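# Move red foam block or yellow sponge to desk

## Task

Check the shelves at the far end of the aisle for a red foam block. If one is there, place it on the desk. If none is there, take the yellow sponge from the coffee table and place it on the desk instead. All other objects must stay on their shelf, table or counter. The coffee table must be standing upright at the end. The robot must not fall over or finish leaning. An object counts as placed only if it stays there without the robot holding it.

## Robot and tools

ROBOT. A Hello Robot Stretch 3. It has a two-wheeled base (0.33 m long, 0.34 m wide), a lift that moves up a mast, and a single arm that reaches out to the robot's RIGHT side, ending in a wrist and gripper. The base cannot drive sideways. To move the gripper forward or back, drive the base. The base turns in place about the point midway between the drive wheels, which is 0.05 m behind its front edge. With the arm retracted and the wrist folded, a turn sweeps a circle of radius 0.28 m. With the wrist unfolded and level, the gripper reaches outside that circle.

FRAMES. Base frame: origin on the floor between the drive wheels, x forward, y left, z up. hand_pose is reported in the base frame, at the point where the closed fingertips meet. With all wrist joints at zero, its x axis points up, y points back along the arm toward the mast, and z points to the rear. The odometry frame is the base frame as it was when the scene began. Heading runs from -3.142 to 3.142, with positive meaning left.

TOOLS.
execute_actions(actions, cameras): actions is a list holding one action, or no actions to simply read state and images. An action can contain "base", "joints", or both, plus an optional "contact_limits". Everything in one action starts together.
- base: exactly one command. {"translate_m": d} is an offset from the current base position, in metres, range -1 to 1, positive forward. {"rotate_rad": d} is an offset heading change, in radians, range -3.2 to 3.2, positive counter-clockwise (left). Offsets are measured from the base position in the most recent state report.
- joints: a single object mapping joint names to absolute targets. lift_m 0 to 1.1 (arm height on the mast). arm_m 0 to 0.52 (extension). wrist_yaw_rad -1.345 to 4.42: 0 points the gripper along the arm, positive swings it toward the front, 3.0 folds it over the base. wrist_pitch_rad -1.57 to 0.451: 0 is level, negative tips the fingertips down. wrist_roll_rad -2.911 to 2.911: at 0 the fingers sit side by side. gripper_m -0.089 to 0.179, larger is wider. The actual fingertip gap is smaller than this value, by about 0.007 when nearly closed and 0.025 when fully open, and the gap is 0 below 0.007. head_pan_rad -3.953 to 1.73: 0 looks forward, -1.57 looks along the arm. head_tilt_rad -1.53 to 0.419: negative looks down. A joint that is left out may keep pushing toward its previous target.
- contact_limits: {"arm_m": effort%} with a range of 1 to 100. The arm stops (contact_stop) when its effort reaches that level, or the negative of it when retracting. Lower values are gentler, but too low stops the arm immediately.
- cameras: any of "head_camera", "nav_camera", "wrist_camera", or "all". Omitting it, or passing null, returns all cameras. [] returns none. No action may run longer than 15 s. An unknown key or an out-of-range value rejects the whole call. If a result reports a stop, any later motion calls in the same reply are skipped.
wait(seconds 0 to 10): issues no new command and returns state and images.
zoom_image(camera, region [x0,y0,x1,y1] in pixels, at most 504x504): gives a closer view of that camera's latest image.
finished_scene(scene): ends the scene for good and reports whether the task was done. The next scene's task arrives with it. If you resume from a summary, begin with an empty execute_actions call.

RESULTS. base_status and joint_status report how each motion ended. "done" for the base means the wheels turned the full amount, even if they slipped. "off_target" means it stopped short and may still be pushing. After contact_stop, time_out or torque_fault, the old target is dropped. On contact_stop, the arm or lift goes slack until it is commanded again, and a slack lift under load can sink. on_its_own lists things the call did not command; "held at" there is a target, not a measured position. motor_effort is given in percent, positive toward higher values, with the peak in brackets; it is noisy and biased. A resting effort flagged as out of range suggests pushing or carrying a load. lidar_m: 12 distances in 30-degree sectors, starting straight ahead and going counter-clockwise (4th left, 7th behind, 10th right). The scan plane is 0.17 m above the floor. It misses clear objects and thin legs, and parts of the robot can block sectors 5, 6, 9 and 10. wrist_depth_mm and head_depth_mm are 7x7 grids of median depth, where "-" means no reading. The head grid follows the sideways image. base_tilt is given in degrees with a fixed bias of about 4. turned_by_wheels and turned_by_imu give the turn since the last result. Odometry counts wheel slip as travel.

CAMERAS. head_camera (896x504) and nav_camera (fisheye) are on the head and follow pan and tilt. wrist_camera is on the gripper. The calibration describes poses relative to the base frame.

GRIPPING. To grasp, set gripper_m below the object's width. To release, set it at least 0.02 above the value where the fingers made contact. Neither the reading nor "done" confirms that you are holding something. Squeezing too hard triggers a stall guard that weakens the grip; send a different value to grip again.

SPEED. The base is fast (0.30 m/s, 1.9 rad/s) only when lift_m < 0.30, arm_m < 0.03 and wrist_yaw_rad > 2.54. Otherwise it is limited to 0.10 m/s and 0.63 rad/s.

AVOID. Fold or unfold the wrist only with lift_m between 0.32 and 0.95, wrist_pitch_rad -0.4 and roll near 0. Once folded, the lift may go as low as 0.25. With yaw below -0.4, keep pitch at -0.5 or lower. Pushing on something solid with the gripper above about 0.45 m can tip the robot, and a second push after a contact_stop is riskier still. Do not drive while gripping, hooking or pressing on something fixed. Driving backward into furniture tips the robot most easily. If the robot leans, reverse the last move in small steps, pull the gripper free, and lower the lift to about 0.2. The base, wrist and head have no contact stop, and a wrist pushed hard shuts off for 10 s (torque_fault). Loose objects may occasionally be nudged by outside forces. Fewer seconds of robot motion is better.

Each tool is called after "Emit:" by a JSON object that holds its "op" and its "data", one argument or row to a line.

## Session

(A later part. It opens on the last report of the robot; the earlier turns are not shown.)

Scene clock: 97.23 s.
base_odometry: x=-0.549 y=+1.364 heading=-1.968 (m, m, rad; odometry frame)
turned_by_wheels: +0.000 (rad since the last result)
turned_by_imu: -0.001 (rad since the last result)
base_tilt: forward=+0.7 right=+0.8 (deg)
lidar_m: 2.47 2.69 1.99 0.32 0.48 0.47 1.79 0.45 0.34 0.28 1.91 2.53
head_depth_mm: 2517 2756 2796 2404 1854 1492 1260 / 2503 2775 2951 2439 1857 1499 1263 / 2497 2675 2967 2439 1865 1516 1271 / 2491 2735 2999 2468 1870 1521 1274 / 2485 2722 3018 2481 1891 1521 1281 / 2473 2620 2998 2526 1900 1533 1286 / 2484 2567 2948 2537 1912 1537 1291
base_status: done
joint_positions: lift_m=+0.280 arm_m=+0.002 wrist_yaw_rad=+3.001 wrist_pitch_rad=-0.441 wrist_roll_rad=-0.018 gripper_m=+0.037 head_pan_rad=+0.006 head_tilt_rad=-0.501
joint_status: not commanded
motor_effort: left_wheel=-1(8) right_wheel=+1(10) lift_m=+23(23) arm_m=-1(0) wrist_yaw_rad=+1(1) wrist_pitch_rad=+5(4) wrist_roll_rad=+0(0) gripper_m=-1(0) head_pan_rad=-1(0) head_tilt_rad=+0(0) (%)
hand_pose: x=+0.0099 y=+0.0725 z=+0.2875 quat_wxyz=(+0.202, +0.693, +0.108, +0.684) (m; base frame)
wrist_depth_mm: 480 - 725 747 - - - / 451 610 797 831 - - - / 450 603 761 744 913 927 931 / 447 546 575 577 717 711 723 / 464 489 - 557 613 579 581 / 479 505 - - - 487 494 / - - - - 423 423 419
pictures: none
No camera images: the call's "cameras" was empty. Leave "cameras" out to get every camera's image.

Emit:
{"op": "execute_actions", "data": {
  "actions": [
    {"base":{"translate_m":1.0},"joints":{"head_pan_rad":-0.4,"head_tilt_rad":-0.6}}
  ],
  "cameras": ["nav_camera","head_camera"]
}}

Scene clock: 103.57 s.
base_odometry: x=-0.936 y=+0.442 heading=-1.969 (m, m, rad; odometry frame)
turned_by_wheels: +0.000 (rad since the last result)
turned_by_imu: -0.002 (rad since the last result)
base_tilt: forward=+0.7 right=+0.7 (deg)
lidar_m: 1.52 1.83 2.03 1.92 2.00 1.02 1.23 0.99 1.91 1.82 1.87 1.52
head_depth_mm: 2107 2352 2166 2097 1681 1397 1199 / 2003 2220 2062 2101 1683 1404 1207 / 1905 2131 1961 2043 1702 1414 1209 / 1823 2007 1974 2002 1713 1425 1214 / 1746 1922 2116 2158 1719 1427 1222 / 1665 1772 2049 2097 1725 1436 1227 / 1610 1340 1883 2077 1740 1442 1230
base_status: done
joint_positions: lift_m=+0.280 arm_m=+0.002 wrist_yaw_rad=+3.001 wrist_pitch_rad=-0.441 wrist_roll_rad=-0.018 gripper_m=+0.037 head_pan_rad=-0.393 head_tilt_rad=-0.593
joint_status: all done
motor_effort: left_wheel=+0(6) right_wheel=+0(10) lift_m=+23(23) arm_m=-1(0) wrist_yaw_rad=+0(0) wrist_pitch_rad=+5(4) wrist_roll_rad=+0(0) gripper_m=+0(1) head_pan_rad=-1(18) head_tilt_rad=-2(7) (%)
hand_pose: x=+0.0099 y=+0.0725 z=+0.2875 quat_wxyz=(+0.202, +0.693, +0.108, +0.684) (m; base frame)
wrist_depth_mm: - - - - - - - / - - - - - - - / 914 904 931 937 935 949 951 / 725 718 709 712 730 700 707 / 571 573 - 600 608 580 581 / 475 509 - - - 498 494 / - - - - 426 429 424
pictures: head_camera (sideways: a quarter turn clockwise sets it upright), nav_camera (sideways: a quarter turn counterclockwise sets it upright)
camera_calibration (this result's frames):
head_camera: T_world_to_cam=[[-0.528996, 0.233068, -0.815992, 1.08811], [0.367389, 0.929665, 0.0273631, -0.0309469], [0.764976, -0.285311, -0.577415, 0.705082], [0, 0, 0, 1]] pos_world=[0.0476026, -0.023665, 1.29586]
nav_camera: T_world_to_cam=[[0.475033, -0.228425, 0.849803, -1.06507], [-0.412996, -0.910626, -0.0139124, 0.0729696], [0.777031, -0.344357, -0.526917, 0.644862], [0, 0, 0, 1]] pos_world=[0.0350015, 0.0452223, 1.2459]
Images, in order (width x height): head_camera 896x504, nav_camera 672x504.

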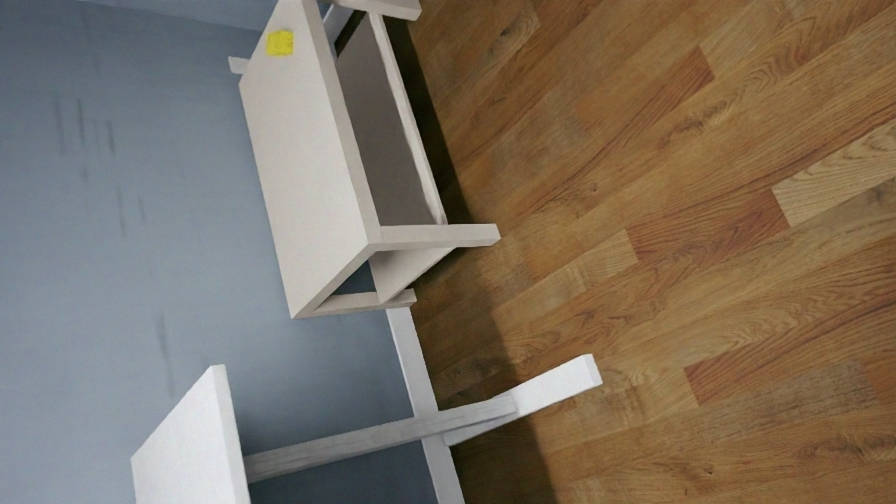

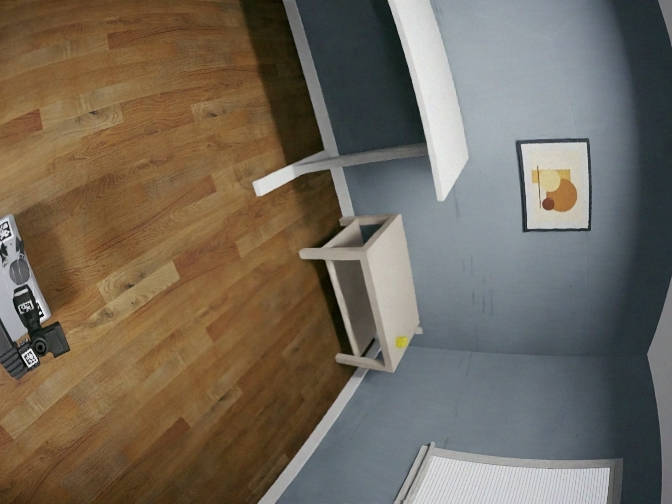

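Emit:
{"op": "execute_actions", "data": {
  "actions": [
    {"base":{"rotate_rad":-0.99}}
  ],
  "cameras": []
}}

Emit:
{"op": "execute_actions", "data": {
  "actions": [
    {"base":{"translate_m":1.0}}
  ],
  "cameras": []
}}

Emit:
{"op": "execute_actions", "data": {
  "actions": [
    {"base":{"translate_m":0.65}}
  ],
  "cameras": []
}}

Emit:
{"op": "execute_actions", "data": {
  "actions": [
    {"base":{"rotate_rad":2.56},"joints":{"head_pan_rad":-1.57,"head_tilt_rad":-0.8}}
  ],
  "cameras": ["head_camera"]
}}

Scene clock: 110.90 s.
base_odometry: x=-0.936 y=+0.442 heading=-2.958 (m, m, rad; odometry frame)
turned_by_wheels: -0.990 (rad since the last result)
turned_by_imu: -0.998 (rad since the last result)
base_tilt: forward=+0.7 right=+0.8 (deg)
lidar_m: 1.89 1.51 1.52 1.82 1.99 1.92 2.03 1.02 0.99 1.00 1.88 1.81
head_depth_mm: 1492 1659 1856 2036 1683 1398 1201 / 1509 1676 1892 2049 1688 1405 1205 / 1528 1697 1910 2071 1698 1413 1211 / 1549 1706 1959 2108 1714 1421 1214 / 1576 1743 1978 2143 1720 1428 1218 / 1598 1759 2014 2174 1725 1435 1228 / 1618 1792 2058 2198 1746 1447 1230
base_status: done
joint_positions: lift_m=+0.280 arm_m=+0.002 wrist_yaw_rad=+3.001 wrist_pitch_rad=-0.441 wrist_roll_rad=-0.018 gripper_m=+0.037 head_pan_rad=-0.393 head_tilt_rad=-0.593
joint_status: not commanded
motor_effort: left_wheel=+1(9) right_wheel=-2(9) lift_m=+22(23) arm_m=+0(1) wrist_yaw_rad=+1(0) wrist_pitch_rad=+5(5) wrist_roll_rad=+0(0) gripper_m=+0(0) head_pan_rad=-2(2) head_tilt_rad=-2(2) (%)
hand_pose: x=+0.0099 y=+0.0725 z=+0.2875 quat_wxyz=(+0.202, +0.693, +0.108, +0.684) (m; base frame)
wrist_depth_mm: - - - - - - - / - - - - - - - / 916 895 925 928 914 943 963 / 699 703 706 708 724 711 726 / 585 572 - 582 593 591 581 / 498 497 - - - 487 489 / - - - - 425 422 422
pictures: none
No camera images: the call's "cameras" was empty. Leave "cameras" out to get every camera's image.

Scene clock: 115.93 s.
base_odometry: x=-1.919 y=+0.260 heading=-2.958 (m, m, rad; odometry frame)
turned_by_wheels: +0.000 (rad since the last result)
turned_by_imu: -0.002 (rad since the last result)
base_tilt: forward=+0.7 right=+0.6 (deg)
lidar_m: 1.00 1.07 0.88 1.19 2.06 2.78 2.06 1.51 1.48 1.34 0.99 0.96
head_depth_mm: 764 845 941 1085 1265 1389 1199 / 773 856 955 1105 1293 1405 1212 / 783 870 974 1129 1315 1418 1207 / 794 882 984 1148 1344 1421 1216 / 804 897 999 1169 1379 1425 1223 / 817 909 1010 1192 1414 1427 1222 / 827 919 1027 1221 1449 1444 1226
base_status: done
joint_positions: lift_m=+0.280 arm_m=+0.002 wrist_yaw_rad=+3.001 wrist_pitch_rad=-0.441 wrist_roll_rad=-0.018 gripper_m=+0.037 head_pan_rad=-0.393 head_tilt_rad=-0.593
joint_status: not commanded
motor_effort: left_wheel=+1(8) right_wheel=-3(6) lift_m=+23(23) arm_m=-1(0) wrist_yaw_rad=-1(0) wrist_pitch_rad=+5(5) wrist_roll_rad=+0(0) gripper_m=+0(1) head_pan_rad=-2(1) head_tilt_rad=-3(2) (%)
hand_pose: x=+0.0099 y=+0.0725 z=+0.2875 quat_wxyz=(+0.202, +0.693, +0.108, +0.684) (m; base frame)
wrist_depth_mm: - - - - - - - / - - - - - - 924 / 930 918 919 911 942 960 927 / 713 717 694 721 726 719 716 / 587 582 - 574 598 602 580 / 484 508 - - - 492 489 / - - - - 431 428 418
pictures: none
No camera images: the call's "cameras" was empty. Leave "cameras" out to get every camera's image.

Scene clock: 119.83 s.
base_odometry: x=-2.559 y=+0.142 heading=-2.958 (m, m, rad; odometry frame)
turned_by_wheels: +0.000 (rad since the last result)
turned_by_imu: -0.001 (rad since the last result)
base_tilt: forward=+0.6 right=+0.8 (deg)
lidar_m: 0.42 0.58 0.53 1.14 1.58 3.34 2.53 1.94 1.50 0.56 0.41 0.40
head_depth_mm: 292 321 360 410 477 525 712 / 293 326 366 418 486 531 735 / 297 330 372 426 498 579 763 / 301 335 378 434 509 625 787 / 305 341 384 441 509 643 814 / 305 338 379 437 529 661 845 / 304 341 399 468 554 679 876
base_status: done
joint_positions: lift_m=+0.280 arm_m=+0.002 wrist_yaw_rad=+3.001 wrist_pitch_rad=-0.441 wrist_roll_rad=-0.018 gripper_m=+0.037 head_pan_rad=-0.393 head_tilt_rad=-0.593
joint_status: not commanded
motor_effort: left_wheel=+1(9) right_wheel=-3(5) lift_m=+22(23) arm_m=-1(1) wrist_yaw_rad=+0(0) wrist_pitch_rad=+5(5) wrist_roll_rad=+0(0) gripper_m=+0(0) head_pan_rad=-2(1) head_tilt_rad=-2(1) (%)
hand_pose: x=+0.0099 y=+0.0725 z=+0.2875 quat_wxyz=(+0.202, +0.693, +0.108, +0.684) (m; base frame)
wrist_depth_mm: - - - - - 928 828 / - - 893 815 833 707 878 / 905 947 922 924 809 616 874 / 708 711 715 710 710 663 719 / 568 580 - 579 600 579 588 / 480 505 - - - 486 490 / - - - - 423 426 422
pictures: none
No camera images: the call's "cameras" was empty. Leave "cameras" out to get every camera's image.

Scene clock: 122.73 s.
base_odometry: x=-2.559 y=+0.142 heading=-0.398 (m, m, rad; odometry frame)
turned_by_wheels: +2.560 (rad since the last result)
turned_by_imu: +2.580 (rad since the last result)
base_tilt: forward=+0.8 right=+0.6 (deg)
lidar_m: 2.54 2.70 1.93 1.98 0.60 0.42 0.40 0.41 0.54 0.54 1.13 0.91
head_depth_mm: 966 1078 1151 1198 1248 1215 1122 / 974 1118 1321 1564 1453 1268 1125 / 967 1114 1309 1504 1063 1248 1137 / 961 1104 1276 1118 993 1278 1151 / 957 1098 1262 1123 999 1258 1136 / 952 1092 1262 1132 1003 1269 1142 / 946 1086 1266 1143 991 1277 1149
base_status: done
joint_positions: lift_m=+0.280 arm_m=+0.002 wrist_yaw_rad=+3.001 wrist_pitch_rad=-0.441 wrist_roll_rad=-0.018 gripper_m=+0.037 head_pan_rad=-1.563 head_tilt_rad=-0.790
joint_status: all done
motor_effort: left_wheel=-1(6) right_wheel=+1(11) lift_m=+23(23) arm_m=-1(1) wrist_yaw_rad=+0(0) wrist_pitch_rad=+5(5) wrist_roll_rad=+0(0) gripper_m=+0(0) head_pan_rad=-3(30) head_tilt_rad=-2(15) (%)
hand_pose: x=+0.0099 y=+0.0725 z=+0.2875 quat_wxyz=(+0.202, +0.693, +0.108, +0.684) (m; base frame)
wrist_depth_mm: 580 - - - - - - / 577 804 - - - - - / 572 781 914 916 940 930 924 / 547 690 717 724 705 729 720 / 533 570 - 583 603 580 583 / 479 503 - - - 490 491 / - - - - 422 420 427
pictures: head_camera (sideways: a quarter turn clockwise sets it upright)
camera_calibration (this result's frames):
head_camera: T_world_to_cam=[[0.00707745, 0.726527, -0.687101, 0.916843], [0.999371, 0.0187312, 0.0301, -0.0383577], [0.0347387, -0.686883, -0.725938, 0.902729], [0, 0, 0, 1]] pos_world=[0.000485019, -0.0453242, 1.28644]
Images, in order (width x height): head_camera 896x504.

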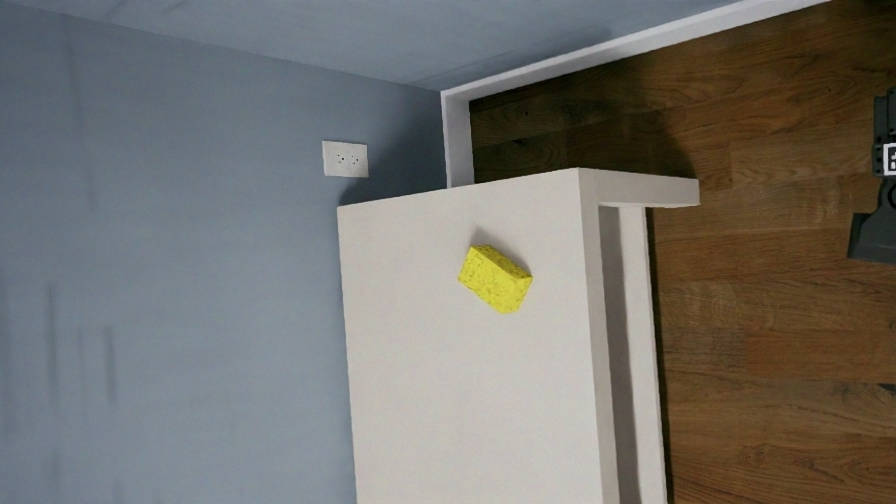

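Emit:
{"op": "execute_actions", "data": {
  "actions": [
    {"base":{"translate_m":0.11},"joints":{"lift_m":0.6,"wrist_pitch_rad":-0.4}}
  ],
  "cameras": []
}}

Emit:
{"op": "execute_actions", "data": {
  "actions": [
    {"joints":{"wrist_yaw_rad":0,"gripper_m":0.16}}
  ],
  "cameras": []
}}

Emit:
{"op": "execute_actions", "data": {
  "actions": [
    {"joints":{"arm_m":0.22,"lift_m":0.52}}
  ],
  "cameras": ["wrist_camera","head_camera"]
}}

Scene clock: 130.67 s.
base_odometry: x=-2.457 y=+0.099 heading=-0.398 (m, m, rad; odometry frame)
turned_by_wheels: +0.000 (rad since the last result)
turned_by_imu: +0.000 (rad since the last result)
base_tilt: forward=+0.8 right=+0.7 (deg)
lidar_m: 2.43 2.71 1.90 1.97 0.77 0.54 0.51 0.52 0.56 0.57 1.12 0.82
head_depth_mm: 972 1122 1314 1505 1415 1261 - / 970 1115 1317 1513 1019 1241 - / 963 1107 1265 1111 988 1270 - / 957 1095 1261 1115 993 1259 - / 950 1094 1254 1129 1001 1263 1137 / 947 1083 1263 1132 983 1264 1145 / 943 1077 1268 1142 989 1251 1145
base_status: done
joint_positions: lift_m=+0.600 arm_m=+0.002 wrist_yaw_rad=+3.001 wrist_pitch_rad=-0.418 wrist_roll_rad=-0.018 gripper_m=+0.037 head_pan_rad=-1.563 head_tilt_rad=-0.790
joint_status: all done
motor_effort: left_wheel=-1(8) right_wheel=+1(9) lift_m=+30(26) arm_m=-1(1) wrist_yaw_rad=+0(0) wrist_pitch_rad=+5(6) wrist_roll_rad=+0(0) gripper_m=+0(0) head_pan_rad=-2(2) head_tilt_rad=-3(2) (%)
hand_pose: x=+0.0103 y=+0.0755 z=+0.6124 quat_wxyz=(+0.194, +0.694, +0.100, +0.686) (m; base frame)
wrist_depth_mm: 753 - - - - - - / 745 961 - - - - - / 737 - - - - - - / 724 - - - - - - / 711 - - - - - - / 699 893 - 905 - 923 893 / 683 754 743 759 782 800 786
pictures: none
No camera images: the call's "cameras" was empty. Leave "cameras" out to get every camera's image.

Scene clock: 133.17 s.
base_odometry: x=-2.457 y=+0.099 heading=-0.398 (m, m, rad; odometry frame)
turned_by_wheels: +0.000 (rad since the last result)
turned_by_imu: +0.000 (rad since the last result)
base_tilt: forward=+0.7 right=+0.6 (deg)
lidar_m: 2.43 2.71 1.91 1.97 0.77 0.54 0.51 0.52 0.55 0.57 1.12 0.81
head_depth_mm: 975 1120 1318 1500 1412 1261 - / 968 1112 1316 1509 1020 1248 - / 961 1109 1268 1112 987 1319 - / 957 1097 1263 1117 995 1254 1132 / 952 1094 1254 1125 1001 1263 1139 / 946 1086 1256 1137 983 1267 1142 / 941 1082 1268 1143 991 1257 1149
base_status: not commanded
joint_positions: lift_m=+0.600 arm_m=+0.002 wrist_yaw_rad=+0.003 wrist_pitch_rad=-0.418 wrist_roll_rad=-0.018 gripper_m=+0.160 head_pan_rad=-1.563 head_tilt_rad=-0.790
joint_status: all done
motor_effort: left_wheel=-1(1) right_wheel=+1(1) lift_m=+29(30) arm_m=-1(1) wrist_yaw_rad=-2(1) wrist_pitch_rad=+5(5) wrist_roll_rad=+0(0) gripper_m=+1(81) head_pan_rad=-2(1) head_tilt_rad=-3(3) (%)
hand_pose: x=-0.0209 y=-0.3711 z=+0.6124 quat_wxyz=(+0.698, +0.149, -0.685, -0.145) (m; base frame)
wrist_depth_mm: 777 786 756 774 775 766 554 / 814 827 827 826 857 814 563 / 650 665 672 668 756 840 556 / 495 508 505 468 502 854 561 / 408 422 405 413 411 859 566 / 686 - 657 671 437 855 523 / 634 621 625 622 564 733 536
pictures: none
No camera images: the call's "cameras" was empty. Leave "cameras" out to get every camera's image.

Scene clock: 136.00 s.
base_odometry: x=-2.457 y=+0.099 heading=-0.398 (m, m, rad; odometry frame)
turned_by_wheels: +0.000 (rad since the last result)
turned_by_imu: +0.000 (rad since the last result)
base_tilt: forward=+0.7 right=+0.7 (deg)
lidar_m: 2.44 2.71 1.91 1.97 0.77 0.54 0.51 0.52 0.55 0.57 1.12 0.81
head_depth_mm: 976 1120 1317 1493 1408 1260 1122 / 970 1114 1315 1519 1386 1229 1109 / 961 1108 1270 1113 - 1248 1131 / 958 1101 1262 1119 995 1252 1135 / 950 1094 1247 1122 1003 1260 1141 / 946 1087 1260 1132 985 1269 1147 / 942 1076 1265 1138 991 1252 1144
base_status: not commanded
joint_positions: lift_m=+0.520 arm_m=+0.220 wrist_yaw_rad=+0.001 wrist_pitch_rad=-0.418 wrist_roll_rad=-0.018 gripper_m=+0.160 head_pan_rad=-1.563 head_tilt_rad=-0.790
joint_status: all done
motor_effort: left_wheel=-1(1) right_wheel=+1(1) lift_m=+18(26) arm_m=+3(8) wrist_yaw_rad=+0(1) wrist_pitch_rad=+5(5) wrist_roll_rad=+0(0) gripper_m=+1(0) head_pan_rad=-2(2) head_tilt_rad=-3(3) (%)
hand_pose: x=-0.0212 y=-0.5891 z=+0.5330 quat_wxyz=(+0.698, +0.149, -0.685, -0.145) (m; base frame)
wrist_depth_mm: 578 573 575 577 575 565 539 / 622 623 621 611 616 638 547 / 468 478 474 471 480 683 538 / 363 356 366 345 365 728 543 / 290 303 293 234 282 314 547 / 251 - 245 238 245 246 509 / 203 210 209 211 211 206 339
pictures: head_camera (sideways: a quarter turn clockwise sets it upright), wrist_camera
camera_calibration (this result's frames):
head_camera: T_world_to_cam=[[0.00728514, 0.726525, -0.687101, 0.916842], [0.999377, 0.0184455, 0.0301, -0.0383577], [0.0345423, -0.686892, -0.725938, 0.90273], [0, 0, 0, 1]] pos_world=[0.000472062, -0.0453226, 1.28644]
wrist_camera: T_world_to_cam=[[-0.997357, -0.068626, 0.023855, -0.070625], [-0.0585916, 0.565578, -0.822611, 0.802466], [0.0429606, -0.821834, -0.568104, -0.0174055], [0, 0, 0, 1]] pos_world=[-0.0226729, -0.473008, 0.651914]
Images, in order (width x height): head_camera 896x504, wrist_camera 644x364.

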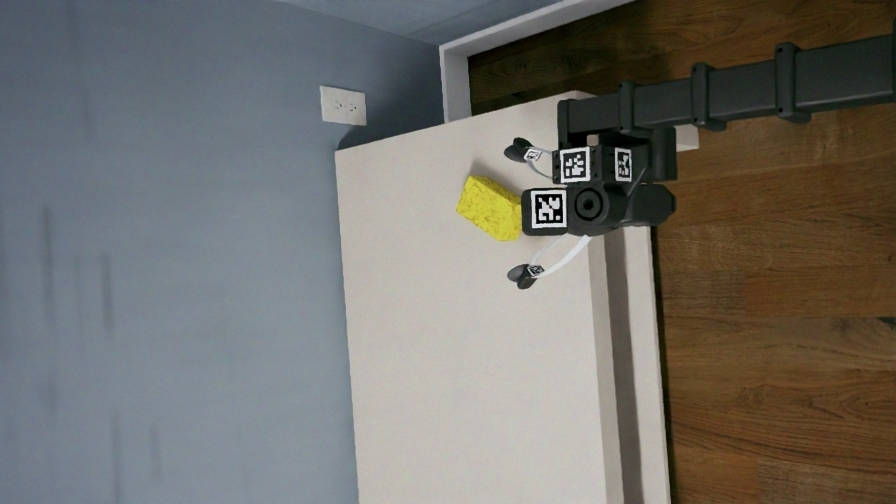

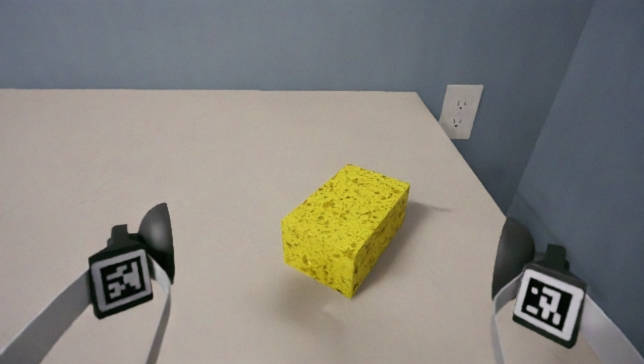

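Emit:
{"op": "execute_actions", "data": {
  "actions": [
    {"base":{"translate_m":-0.02},"joints":{"arm_m":0.295}}
  ],
  "cameras": []
}}

Emit:
{"op": "execute_actions", "data": {
  "actions": [
    {"joints":{"lift_m":0.445}}
  ],
  "cameras": ["wrist_camera","head_camera"]
}}

Scene clock: 140.93 s.
base_odometry: x=-2.476 y=+0.107 heading=-0.399 (m, m, rad; odometry frame)
turned_by_wheels: +0.000 (rad since the last result)
turned_by_imu: +0.000 (rad since the last result)
base_tilt: forward=+0.7 right=+0.8 (deg)
lidar_m: 2.45 2.71 1.91 2.03 0.74 0.52 0.49 0.50 0.55 0.55 1.12 0.83
head_depth_mm: 975 1126 1297 1464 1400 1263 1131 / 970 1113 1318 1558 1462 1225 1111 / 960 1108 1271 1137 1211 1252 1131 / 960 1096 1261 1120 998 1258 1133 / 952 1092 1254 1123 1002 1263 1136 / 946 1089 1256 1131 984 1267 1145 / 944 1079 1265 1140 986 1268 1146
base_status: done
joint_positions: lift_m=+0.520 arm_m=+0.295 wrist_yaw_rad=+0.001 wrist_pitch_rad=-0.418 wrist_roll_rad=-0.018 gripper_m=+0.160 head_pan_rad=-1.563 head_tilt_rad=-0.790
joint_status: all done
motor_effort: left_wheel=-1(5) right_wheel=+1(4) lift_m=+17(17) arm_m=+3(1) wrist_yaw_rad=+0(0) wrist_pitch_rad=+5(5) wrist_roll_rad=+0(0) gripper_m=-1(0) head_pan_rad=-3(3) head_tilt_rad=-3(4) (%)
hand_pose: x=-0.0212 y=-0.6641 z=+0.5330 quat_wxyz=(+0.698, +0.149, -0.685, -0.145) (m; base frame)
wrist_depth_mm: 511 508 509 501 508 506 496 / 546 560 549 556 558 551 516 / 464 477 469 473 496 603 510 / 356 355 361 363 359 653 509 / 287 302 290 226 292 629 519 / 251 - 236 190 237 243 485 / 203 209 195 168 212 206 465
pictures: none
No camera images: the call's "cameras" was empty. Leave "cameras" out to get every camera's image.

Scene clock: 142.43 s.
base_odometry: x=-2.476 y=+0.107 heading=-0.399 (m, m, rad; odometry frame)
turned_by_wheels: +0.000 (rad since the last result)
turned_by_imu: +0.000 (rad since the last result)
base_tilt: forward=+0.7 right=+0.7 (deg)
lidar_m: 2.46 2.71 1.92 2.04 0.74 0.52 0.49 0.50 0.56 0.55 1.12 0.83
head_depth_mm: 974 1124 1290 1467 1399 1264 1120 / 970 1113 1319 1559 1454 1244 1110 / 962 1109 1271 1115 - 1253 1127 / 960 1100 1263 1122 996 1259 1137 / 951 1097 1254 1122 1002 1263 1137 / 945 1087 1257 1132 986 1269 1143 / 942 1079 1264 1140 991 1253 1146
base_status: not commanded
joint_positions: lift_m=+0.446 arm_m=+0.295 wrist_yaw_rad=+0.001 wrist_pitch_rad=-0.392 wrist_roll_rad=-0.018 gripper_m=+0.160 head_pan_rad=-1.563 head_tilt_rad=-0.790
joint_status: all done
motor_effort: left_wheel=-1(1) right_wheel=+1(2) lift_m=+13(18) arm_m=+3(3) wrist_yaw_rad=+0(0) wrist_pitch_rad=-3(5) wrist_roll_rad=+0(0) gripper_m=-2(0) head_pan_rad=-2(2) head_tilt_rad=-3(2) (%)
hand_pose: x=-0.0212 y=-0.6672 z=+0.4640 quat_wxyz=(+0.700, +0.140, -0.687, -0.136) (m; base frame)
wrist_depth_mm: 508 509 500 506 506 506 494 / 481 490 482 486 532 548 516 / 321 322 325 324 326 598 515 / 240 239 241 159 223 259 519 / 191 200 133 129 187 203 482 / 165 155 148 122 162 163 168 / 135 137 137 134 138 138 136
pictures: head_camera (sideways: a quarter turn clockwise sets it upright), wrist_camera
camera_calibration (this result's frames):
head_camera: T_world_to_cam=[[0.00728531, 0.726525, -0.687101, 0.916842], [0.999377, 0.0184453, 0.0301, -0.0383577], [0.0345422, -0.686892, -0.725938, 0.90273], [0, 0, 0, 1]] pos_world=[0.000472052, -0.0453226, 1.28644]
wrist_camera: T_world_to_cam=[[-0.99736, -0.0679809, 0.0255427, -0.0746911], [-0.0585515, 0.544683, -0.836596, 0.782368], [0.0429598, -0.835882, -0.547225, -0.139895], [0, 0, 0, 1]] pos_world=[-0.0226751, -0.548156, 0.57988]
Images, in order (width x height): head_camera 896x504, wrist_camera 644x364.

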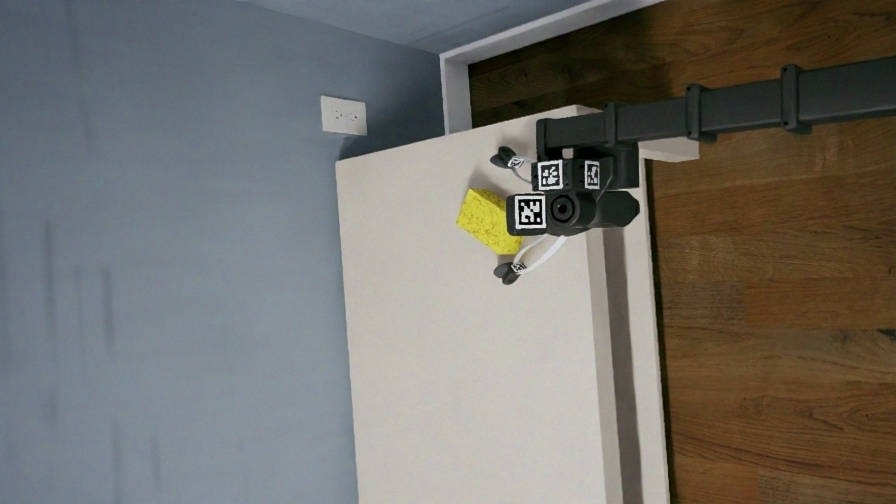

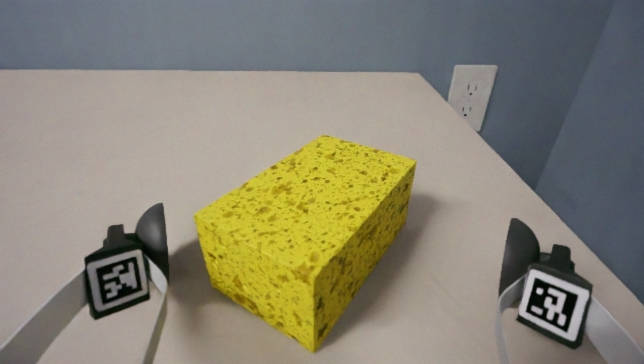

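Touching the table; raise slightly and advance ~4 cm, then grip.

Emit:
{"op": "execute_actions", "data": {
  "actions": [
    {"joints":{"lift_m":0.458,"arm_m":0.335}}
  ],
  "cameras": []
}}

Emit:
{"op": "execute_actions", "data": {
  "actions": [
    {"joints":{"gripper_m":0.03}}
  ],
  "cameras": []
}}

Emit:
{"op": "execute_actions", "data": {
  "actions": [
    {"joints":{"lift_m":0.8}}
  ],
  "cameras": ["wrist_camera"]
}}

Scene clock: 146.07 s.
base_odometry: x=-2.476 y=+0.107 heading=-0.399 (m, m, rad; odometry frame)
turned_by_wheels: +0.000 (rad since the last result)
turned_by_imu: +0.000 (rad since the last result)
base_tilt: forward=+0.7 right=+0.8 (deg)
lidar_m: 2.45 2.71 1.91 2.03 0.74 0.52 0.49 0.50 0.56 0.55 1.12 0.83
head_depth_mm: 978 1125 1294 1464 1400 1256 1121 / 969 1116 1311 1563 1467 1267 1108 / 965 1110 1270 1136 1216 1253 1126 / 956 1100 1263 1134 998 1253 1135 / 952 1092 1249 1126 1004 1262 1139 / 948 1088 1257 1132 984 1265 1142 / 942 1077 1263 1140 989 1269 1148
base_status: not commanded
joint_positions: lift_m=+0.458 arm_m=+0.335 wrist_yaw_rad=+0.001 wrist_pitch_rad=-0.412 wrist_roll_rad=-0.018 gripper_m=+0.160 head_pan_rad=-1.563 head_tilt_rad=-0.790
joint_status: all done
motor_effort: left_wheel=-1(1) right_wheel=+1(2) lift_m=+29(30) arm_m=+3(5) wrist_yaw_rad=-1(0) wrist_pitch_rad=+3(4) wrist_roll_rad=+0(0) gripper_m=+1(1) head_pan_rad=-3(3) head_tilt_rad=-4(2) (%)
hand_pose: x=-0.0212 y=-0.7048 z=+0.4716 quat_wxyz=(+0.699, +0.147, -0.685, -0.143) (m; base frame)
wrist_depth_mm: 473 472 472 474 468 475 472 / 478 476 489 484 503 513 491 / 325 326 328 329 329 551 506 / 248 250 250 239 252 267 510 / 201 208 194 137 142 207 490 / 174 - 114 114 153 170 435 / 141 145 104 101 142 141 142
pictures: none
No camera images: the call's "cameras" was empty. Leave "cameras" out to get every camera's image.

Scene clock: 147.87 s.
base_odometry: x=-2.476 y=+0.107 heading=-0.399 (m, m, rad; odometry frame)
turned_by_wheels: +0.000 (rad since the last result)
turned_by_imu: +0.000 (rad since the last result)
base_tilt: forward=+0.7 right=+0.7 (deg)
lidar_m: 2.45 2.71 1.91 2.04 0.74 0.52 0.49 0.50 0.55 0.55 1.12 0.83
head_depth_mm: 976 1125 1290 1461 1400 1263 1119 / 967 1113 1317 1558 1464 1269 1107 / 964 1110 1270 1140 1215 1251 1125 / 959 1101 1266 1117 997 1256 1135 / 951 1092 1254 1125 1001 1262 1139 / 944 1086 1257 1133 982 1263 1144 / 941 1081 1263 1142 992 1273 1149
base_status: not commanded
joint_positions: lift_m=+0.458 arm_m=+0.335 wrist_yaw_rad=+0.001 wrist_pitch_rad=-0.413 wrist_roll_rad=-0.018 gripper_m=+0.031 head_pan_rad=-1.563 head_tilt_rad=-0.790
joint_status: all done
motor_effort: left_wheel=-1(1) right_wheel=+1(1) lift_m=+29(30) arm_m=+3(3) wrist_yaw_rad=+0(1) wrist_pitch_rad=+4(4) wrist_roll_rad=+0(0) gripper_m=-16(92) head_pan_rad=-2(2) head_tilt_rad=-4(3) (%)
hand_pose: x=-0.0212 y=-0.7048 z=+0.4716 quat_wxyz=(+0.699, +0.147, -0.685, -0.143) (m; base frame)
wrist_depth_mm: 463 476 470 470 471 475 468 / 476 480 482 489 497 510 495 / 329 328 327 332 333 552 512 / 249 250 248 169 187 265 516 / 201 202 201 136 141 202 491 / 168 168 124 118 114 169 176 / 144 145 141 129 140 145 146
pictures: none
No camera images: the call's "cameras" was empty. Leave "cameras" out to get every camera's image.

Scene clock: 151.80 s.
base_odometry: x=-2.476 y=+0.107 heading=-0.399 (m, m, rad; odometry frame)
turned_by_wheels: +0.000 (rad since the last result)
turned_by_imu: +0.000 (rad since the last result)
base_tilt: forward=+0.8 right=+0.7 (deg)
lidar_m: 2.46 2.71 1.92 2.04 0.74 0.52 0.49 0.50 0.55 0.55 1.12 0.83
head_depth_mm: 977 1120 1265 - - 1250 1100 / 968 1094 - 1552 1368 1242 1125 / 965 1083 - 1110 991 1254 1128 / 958 1103 1247 1113 994 1257 1132 / 952 1093 1253 1125 1000 1264 1140 / 948 1086 1258 1130 984 1262 1142 / 943 1079 1272 1140 991 1272 1149
base_status: not commanded
joint_positions: lift_m=+0.800 arm_m=+0.335 wrist_yaw_rad=+0.001 wrist_pitch_rad=-0.415 wrist_roll_rad=-0.018 gripper_m=+0.031 head_pan_rad=-1.563 head_tilt_rad=-0.790
joint_status: all done
motor_effort: left_wheel=-1(1) right_wheel=+1(1) lift_m=+29(28) arm_m=+3(3) wrist_yaw_rad=+0(1) wrist_pitch_rad=+4(4) wrist_roll_rad=+0(0) gripper_m=-18(18) head_pan_rad=-2(2) head_tilt_rad=-3(3) (%)
hand_pose: x=-0.0212 y=-0.7045 z=+0.8131 quat_wxyz=(+0.698, +0.148, -0.685, -0.144) (m; base frame)
wrist_depth_mm: 472 472 474 471 470 469 476 / 514 501 514 513 514 512 488 / 568 570 568 559 566 566 512 / 624 630 624 170 186 623 514 / 661 671 677 136 141 665 507 / 586 583 124 118 114 723 511 / 494 500 506 129 513 820 517
pictures: wrist_camera
camera_calibration (this result's frames):
wrist_camera: T_world_to_cam=[[-0.99736, -0.0685094, 0.0240544, -0.085314], [-0.0585622, 0.563133, -0.824288, 1.09776], [0.0429257, -0.823521, -0.565659, 0.0437136], [0, 0, 0, 1]] pos_world=[-0.0226778, -0.588033, 0.931653]
Images, in order (width x height): wrist_camera 644x364.

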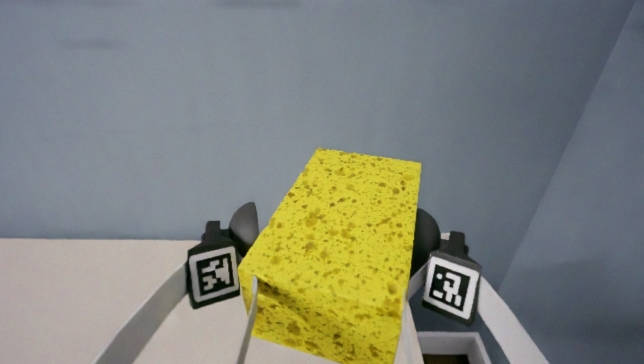

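Emit:
{"op": "execute_actions", "data": {
  "actions": [
    {"base":{"translate_m":1.0},"joints":{"lift_m":0.85,"arm_m":0.2,"head_pan_rad":-1.0}}
  ],
  "cameras": ["head_camera","nav_camera"]
}}

Scene clock: 165.90 s.
base_odometry: x=-1.554 y=-0.281 heading=-0.399 (m, m, rad; odometry frame)
turned_by_wheels: +0.000 (rad since the last result)
turned_by_imu: -0.004 (rad since the last result)
base_tilt: forward=+0.6 right=+0.7 (deg)
lidar_m: 2.24 2.31 1.99 1.86 2.25 1.57 1.49 1.25 0.56 0.63 0.61 1.39
head_depth_mm: 855 666 530 440 393 1261 1119 / 889 674 535 442 405 1265 1127 / 915 679 539 445 1398 1252 1118 / 934 687 542 449 1462 1278 1132 / 941 694 547 463 1475 1286 1138 / 955 699 550 489 1485 1287 1143 / 966 704 555 1634 1487 1295 1149
base_status: done
joint_positions: lift_m=+0.850 arm_m=+0.200 wrist_yaw_rad=+0.001 wrist_pitch_rad=-0.415 wrist_roll_rad=-0.018 gripper_m=+0.031 head_pan_rad=-1.007 head_tilt_rad=-0.790
joint_status: all done
motor_effort: left_wheel=+0(3) right_wheel=+0(7) lift_m=+29(27) arm_m=-4(6) wrist_yaw_rad=-1(0) wrist_pitch_rad=+5(4) wrist_roll_rad=+0(0) gripper_m=-18(17) head_pan_rad=+2(23) head_tilt_rad=-4(2) (%)
hand_pose: x=-0.0212 y=-0.5700 z=+0.8631 quat_wxyz=(+0.698, +0.148, -0.685, -0.144) (m; base frame)
wrist_depth_mm: 191 193 255 543 540 535 537 / 104 116 584 593 584 586 582 / - 105 661 658 639 653 645 / - 698 708 168 186 710 722 / - 315 770 136 141 760 764 / 244 291 124 118 114 656 633 / 951 336 989 129 837 564 573
pictures: head_camera (sideways: a quarter turn clockwise sets it upright), nav_camera (sideways: a quarter turn counterclockwise sets it upright)
camera_calibration (this result's frames):
head_camera: T_world_to_cam=[[-0.377512, 0.620812, -0.687079, 0.91916], [0.838904, 0.543446, 0.0301003, -0.0373792], [0.392077, -0.56503, -0.725959, 0.900577], [0, 0, 0, 1]] pos_world=[0.0252561, -0.0414586, 1.28644]
nav_camera: T_world_to_cam=[[0.340149, -0.592368, 0.730341, -0.908517], [-0.863298, -0.504643, -0.00723555, 0.0670212], [0.372848, -0.628041, -0.683044, 0.850433], [0, 0, 0, 1]] pos_world=[0.0498086, 0.0297517, 1.2449]
Images, in order (width x height): head_camera 896x504, nav_camera 672x504.

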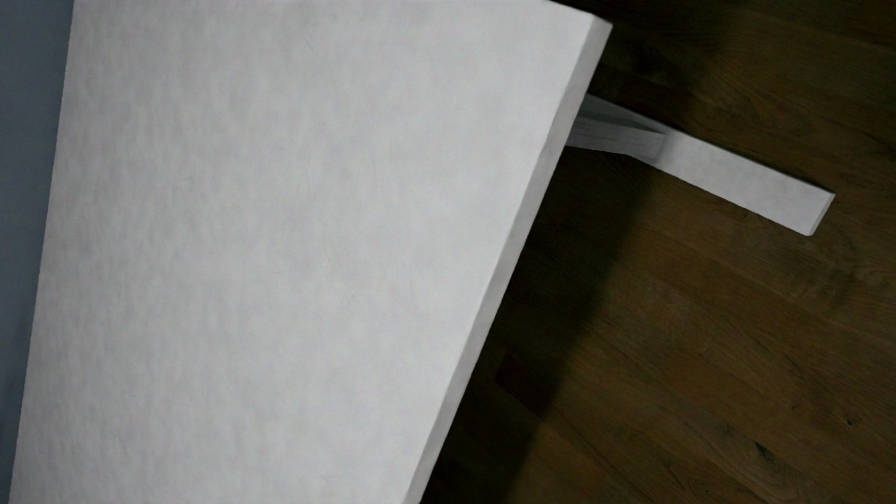

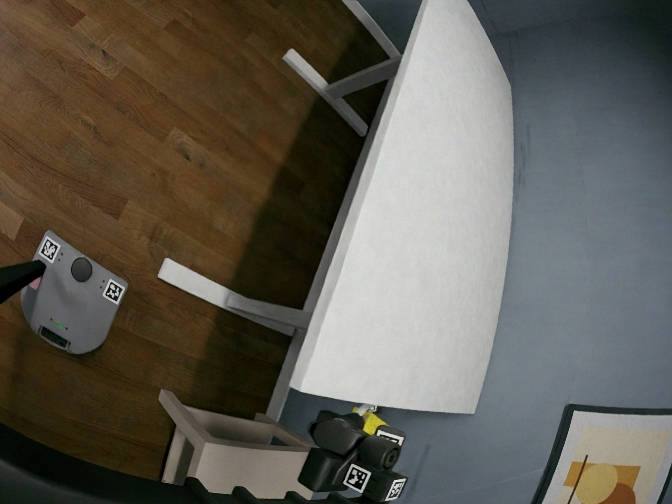

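Emit:
{"op": "execute_actions", "data": {
  "actions": [
    {"joints":{"lift_m":1.02}}
  ],
  "cameras": ["wrist_camera"]
}}

Emit:
{"op": "execute_actions", "data": {
  "actions": [
    {"base":{"translate_m":0.35}}
  ],
  "cameras": ["wrist_camera","nav_camera"]
}}

Scene clock: 171.13 s.
base_odometry: x=-1.554 y=-0.281 heading=-0.399 (m, m, rad; odometry frame)
turned_by_wheels: +0.000 (rad since the last result)
turned_by_imu: +0.000 (rad since the last result)
base_tilt: forward=+0.6 right=+0.8 (deg)
lidar_m: 2.24 2.31 1.99 1.86 2.25 1.57 1.49 1.25 0.56 0.63 0.61 1.39
head_depth_mm: 854 667 531 440 393 1262 1119 / 887 673 534 443 404 1263 1125 / 917 681 538 446 1404 1252 1121 / 931 685 543 448 1457 1279 1134 / 944 692 548 463 1471 1283 1137 / 955 700 551 489 1480 1287 1146 / 967 706 555 1633 1496 1300 1150
base_status: not commanded
joint_positions: lift_m=+1.020 arm_m=+0.200 wrist_yaw_rad=+0.001 wrist_pitch_rad=-0.415 wrist_roll_rad=-0.018 gripper_m=+0.031 head_pan_rad=-1.007 head_tilt_rad=-0.790
joint_status: all done
motor_effort: left_wheel=+0(0) right_wheel=+0(0) lift_m=+29(27) arm_m=-4(4) wrist_yaw_rad=+0(0) wrist_pitch_rad=+4(5) wrist_roll_rad=+0(0) gripper_m=-19(18) head_pan_rad=+4(3) head_tilt_rad=-3(3) (%)
hand_pose: x=-0.0212 y=-0.5700 z=+1.0330 quat_wxyz=(+0.698, +0.148, -0.685, -0.144) (m; base frame)
wrist_depth_mm: 540 530 544 540 539 539 551 / 581 590 584 581 591 598 594 / 459 466 470 655 647 641 659 / 356 359 355 170 187 712 704 / 288 291 290 137 142 819 806 / 244 244 124 118 114 870 884 / 208 210 217 129 743 733 739
pictures: wrist_camera
camera_calibration (this result's frames):
wrist_camera: T_world_to_cam=[[-0.997364, -0.0684754, 0.02402, -0.0813424], [-0.0585366, 0.563558, -0.824, 1.2032], [0.0428871, -0.823234, -0.56608, 0.27948], [0, 0, 0, 1]] pos_world=[-0.0226828, -0.453565, 1.1516]
Images, in order (width x height): wrist_camera 644x364.

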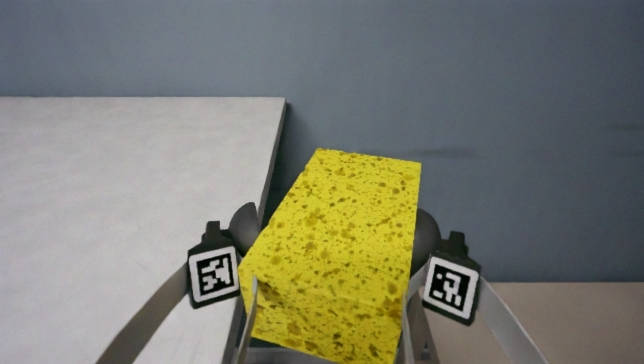

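Scene clock: 175.60 s.
base_odometry: x=-1.231 y=-0.417 heading=-0.399 (m, m, rad; odometry frame)
turned_by_wheels: +0.000 (rad since the last result)
turned_by_imu: -0.001 (rad since the last result)
base_tilt: forward=+0.7 right=+0.7 (deg)
lidar_m: 1.89 1.95 1.99 1.90 1.92 1.94 1.84 0.79 0.61 0.61 1.04 1.17
head_depth_mm: 847 666 530 440 376 1240 1120 / 867 673 535 443 387 1267 1122 / 912 679 538 445 405 1273 1127 / 930 684 543 449 1381 1282 1135 / 941 693 547 451 1454 1285 1137 / 955 699 551 465 1474 1291 1147 / 967 705 554 483 1495 1296 1149
base_status: done
joint_positions: lift_m=+1.020 arm_m=+0.200 wrist_yaw_rad=+0.001 wrist_pitch_rad=-0.415 wrist_roll_rad=-0.018 gripper_m=+0.031 head_pan_rad=-1.007 head_tilt_rad=-0.790
joint_status: not commanded
motor_effort: left_wheel=+0(4) right_wheel=+0(6) lift_m=+29(30) arm_m=-3(4) wrist_yaw_rad=+0(1) wrist_pitch_rad=+4(5) wrist_roll_rad=+0(0) gripper_m=-19(18) head_pan_rad=+2(3) head_tilt_rad=-3(2) (%)
hand_pose: x=-0.0212 y=-0.5700 z=+1.0330 quat_wxyz=(+0.698, +0.148, -0.685, -0.144) (m; base frame)
wrist_depth_mm: 525 535 521 521 516 521 521 / 568 567 567 571 564 571 564 / 469 473 473 481 475 518 634 / 354 360 361 168 186 361 682 / 289 291 291 136 141 293 296 / 243 243 124 118 114 245 247 / 208 209 204 128 202 210 212
pictures: nav_camera (sideways: a quarter turn counterclockwise sets it upright), wrist_camera
camera_calibration (this result's frames):
nav_camera: T_world_to_cam=[[0.340149, -0.592368, 0.730342, -0.908517], [-0.863298, -0.504643, -0.00723556, 0.0670212], [0.372848, -0.628041, -0.683044, 0.850433], [0, 0, 0, 1]] pos_world=[0.0498086, 0.0297517, 1.2449]
wrist_camera: T_world_to_cam=[[-0.997364, -0.0684757, 0.0240201, -0.0813427], [-0.0585369, 0.563558, -0.824, 1.2032], [0.0428873, -0.823234, -0.56608, 0.27948], [0, 0, 0, 1]] pos_world=[-0.0226828, -0.453565, 1.1516]
Images, in order (width x height): nav_camera 672x504, wrist_camera 644x364.

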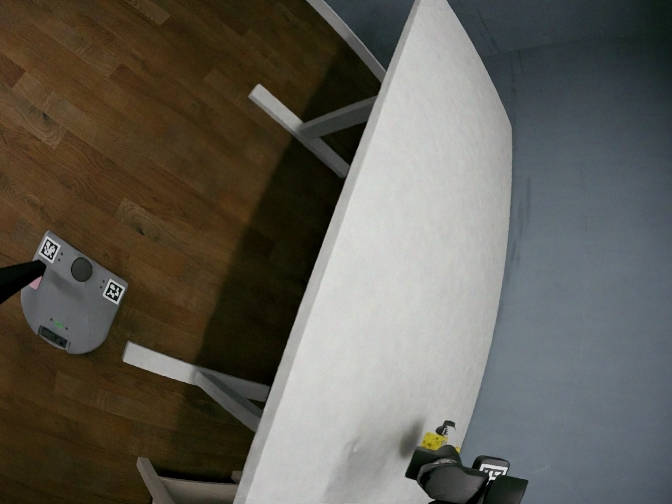

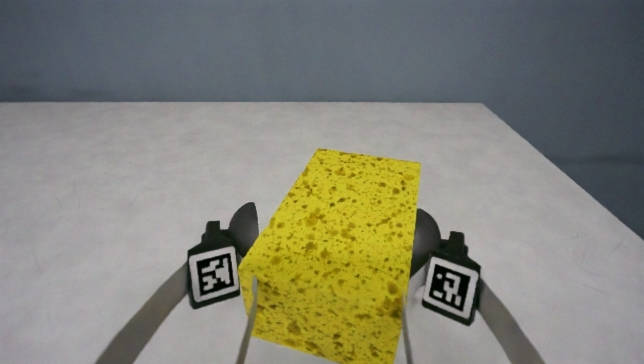

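Emit:
{"op": "execute_actions", "data": {
  "actions": [
    {"joints":{"lift_m":0.945}}
  ],
  "cameras": ["wrist_camera"]
}}

Scene clock: 180.43 s.
base_odometry: x=-1.231 y=-0.417 heading=-0.399 (m, m, rad; odometry frame)
turned_by_wheels: +0.000 (rad since the last result)
turned_by_imu: +0.000 (rad since the last result)
base_tilt: forward=+0.8 right=+0.7 (deg)
lidar_m: 1.90 1.95 1.99 1.90 1.93 1.93 1.84 0.80 0.61 0.60 1.04 1.17
head_depth_mm: 845 666 531 441 376 1245 1120 / 866 673 534 442 387 1266 1124 / 912 681 539 446 405 1273 1129 / 932 686 542 449 1384 1281 1136 / 942 691 547 451 1447 1282 1136 / 954 699 551 466 1483 1290 1147 / 965 705 555 493 1493 1295 1148
base_status: not commanded
joint_positions: lift_m=+0.945 arm_m=+0.200 wrist_yaw_rad=+0.001 wrist_pitch_rad=-0.376 wrist_roll_rad=-0.015 gripper_m=+0.031 head_pan_rad=-1.007 head_tilt_rad=-0.790
joint_status: all done
motor_effort: left_wheel=+0(0) right_wheel=-1(0) lift_m=+14(21) arm_m=-2(4) wrist_yaw_rad=+0(0) wrist_pitch_rad=-7(11) wrist_roll_rad=-1(1) gripper_m=-16(18) head_pan_rad=+3(2) head_tilt_rad=-3(2) (%)
hand_pose: x=-0.0212 y=-0.5746 z=+0.9677 quat_wxyz=(+0.700, +0.134, -0.689, -0.131) (m; base frame)
wrist_depth_mm: 520 511 518 521 521 529 512 / 521 529 525 542 542 542 563 / 340 342 341 344 347 345 607 / 251 250 252 165 185 254 255 / 198 199 185 132 137 200 203 / 164 165 138 121 116 166 167 / 140 141 141 135 137 142 141
pictures: wrist_camera
camera_calibration (this result's frames):
wrist_camera: T_world_to_cam=[[-0.997496, -0.0664702, 0.0241654, -0.0790811], [-0.0558582, 0.530808, -0.845649, 1.15414], [0.0433833, -0.844882, -0.533191, 0.194435], [0, 0, 0, 1]] pos_world=[-0.0228501, -0.453609, 1.08158]
Images, in order (width x height): wrist_camera 644x364.

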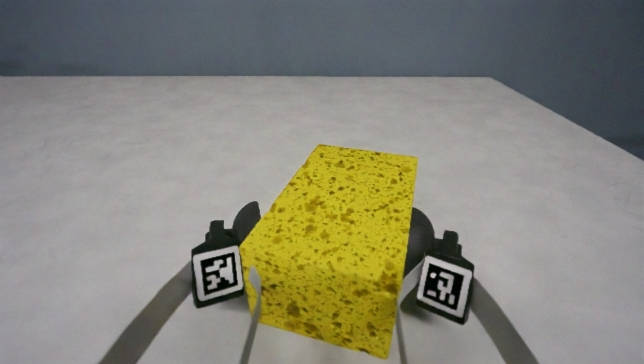

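Emit:
{"op": "execute_actions", "data": {
  "actions": [
    {"joints":{"gripper_m":0.15,"lift_m":0.965}}
  ],
  "cameras": []
}}

Emit:
{"op": "execute_actions", "data": {
  "actions": [
    {"joints":{"lift_m":1.05,"arm_m":0.0}}
  ],
  "cameras": ["wrist_camera"]
}}

Emit:
{"op": "finished_scene", "data": {
  "scene": 2
}}

Scene clock: 184.40 s.
base_odometry: x=-1.231 y=-0.417 heading=-0.399 (m, m, rad; odometry frame)
turned_by_wheels: +0.000 (rad since the last result)
turned_by_imu: +0.000 (rad since the last result)
base_tilt: forward=+0.7 right=+0.7 (deg)
lidar_m: 1.90 1.95 1.99 1.90 1.92 1.94 1.84 0.79 0.61 0.60 1.04 1.17
head_depth_mm: 847 666 530 440 376 1239 1120 / 871 674 535 443 387 1269 1125 / 910 679 538 445 405 1271 1123 / 929 686 542 448 1388 1277 1132 / 939 692 546 451 1444 1284 1142 / 954 699 550 464 1488 1290 1145 / 967 706 555 482 1494 1298 1146
base_status: not commanded
joint_positions: lift_m=+0.965 arm_m=+0.200 wrist_yaw_rad=+0.001 wrist_pitch_rad=-0.413 wrist_roll_rad=-0.015 gripper_m=+0.150 head_pan_rad=-1.007 head_tilt_rad=-0.790
joint_status: all done
motor_effort: left_wheel=+0(0) right_wheel=-1(1) lift_m=+29(31) arm_m=-2(2) wrist_yaw_rad=+0(0) wrist_pitch_rad=+4(7) wrist_roll_rad=-1(1) gripper_m=-1(79) head_pan_rad=+2(3) head_tilt_rad=-3(3) (%)
hand_pose: x=-0.0212 y=-0.5701 z=+0.9785 quat_wxyz=(+0.698, +0.147, -0.686, -0.144) (m; base frame)
wrist_depth_mm: 521 522 515 526 527 522 520 / 498 505 506 512 509 541 576 / 349 340 347 350 352 348 607 / 262 265 265 192 254 265 266 / 210 222 212 147 198 222 215 / 183 - 172 129 167 176 179 / - 153 152 145 149 150 154
pictures: none
No camera images: the call's "cameras" was empty. Leave "cameras" out to get every camera's image.

Scene clock: 187.10 s.
base_odometry: x=-1.231 y=-0.417 heading=-0.399 (m, m, rad; odometry frame)
turned_by_wheels: +0.000 (rad since the last result)
turned_by_imu: +0.000 (rad since the last result)
base_tilt: forward=+0.7 right=+0.6 (deg)
lidar_m: 1.90 1.95 2.00 1.90 1.92 1.94 1.83 0.80 0.61 0.61 1.04 1.17
head_depth_mm: 847 667 530 440 376 1240 1124 / 871 672 534 443 387 1263 1129 / 910 679 538 446 405 1270 1127 / 928 686 542 448 1377 1275 1134 / 941 692 547 452 1443 1283 1139 / 954 699 551 466 1480 1295 1145 / 967 706 556 493 1491 1293 1144
base_status: not commanded
joint_positions: lift_m=+1.050 arm_m=+0.002 wrist_yaw_rad=+0.001 wrist_pitch_rad=-0.414 wrist_roll_rad=-0.015 gripper_m=+0.150 head_pan_rad=-1.007 head_tilt_rad=-0.790
joint_status: all done
joint sent to its limit — the command would take arm_m past its lower limit, so that joint was sent only as far as its limit.
motor_effort: left_wheel=+0(0) right_wheel=-1(1) lift_m=+29(37) arm_m=-4(5) wrist_yaw_rad=+0(0) wrist_pitch_rad=+4(4) wrist_roll_rad=-1(1) gripper_m=+1(0) head_pan_rad=+3(1) head_tilt_rad=-3(3) (%)
hand_pose: x=-0.0212 y=-0.3719 z=+1.0634 quat_wxyz=(+0.698, +0.147, -0.686, -0.144) (m; base frame)
wrist_depth_mm: 696 693 699 702 701 716 717 / 751 738 737 728 748 782 745 / 543 541 548 553 545 808 830 / 422 417 414 355 420 423 908 / 338 351 339 341 338 350 350 / 288 - 282 282 284 276 283 / 238 242 242 243 244 238 243
pictures: wrist_camera
camera_calibration (this result's frames):
wrist_camera: T_world_to_cam=[[-0.997492, -0.0673356, 0.0218109, -0.0657558], [-0.0560029, 0.562394, -0.824971, 1.11721], [0.0432836, -0.824123, -0.564754, 0.458002], [0, 0, 0, 1]] pos_world=[-0.022848, -0.255288, 1.18176]
Images, in order (width x height): wrist_camera 644x364.

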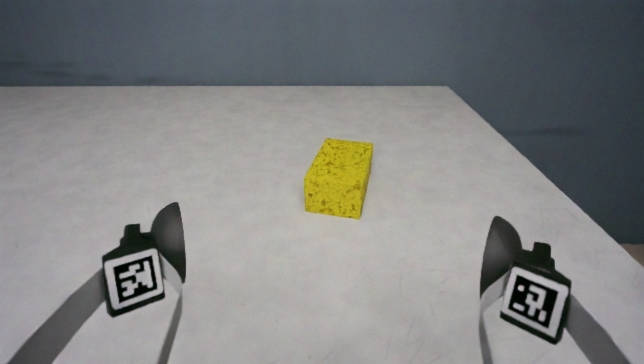

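The scene is finished: the task was done.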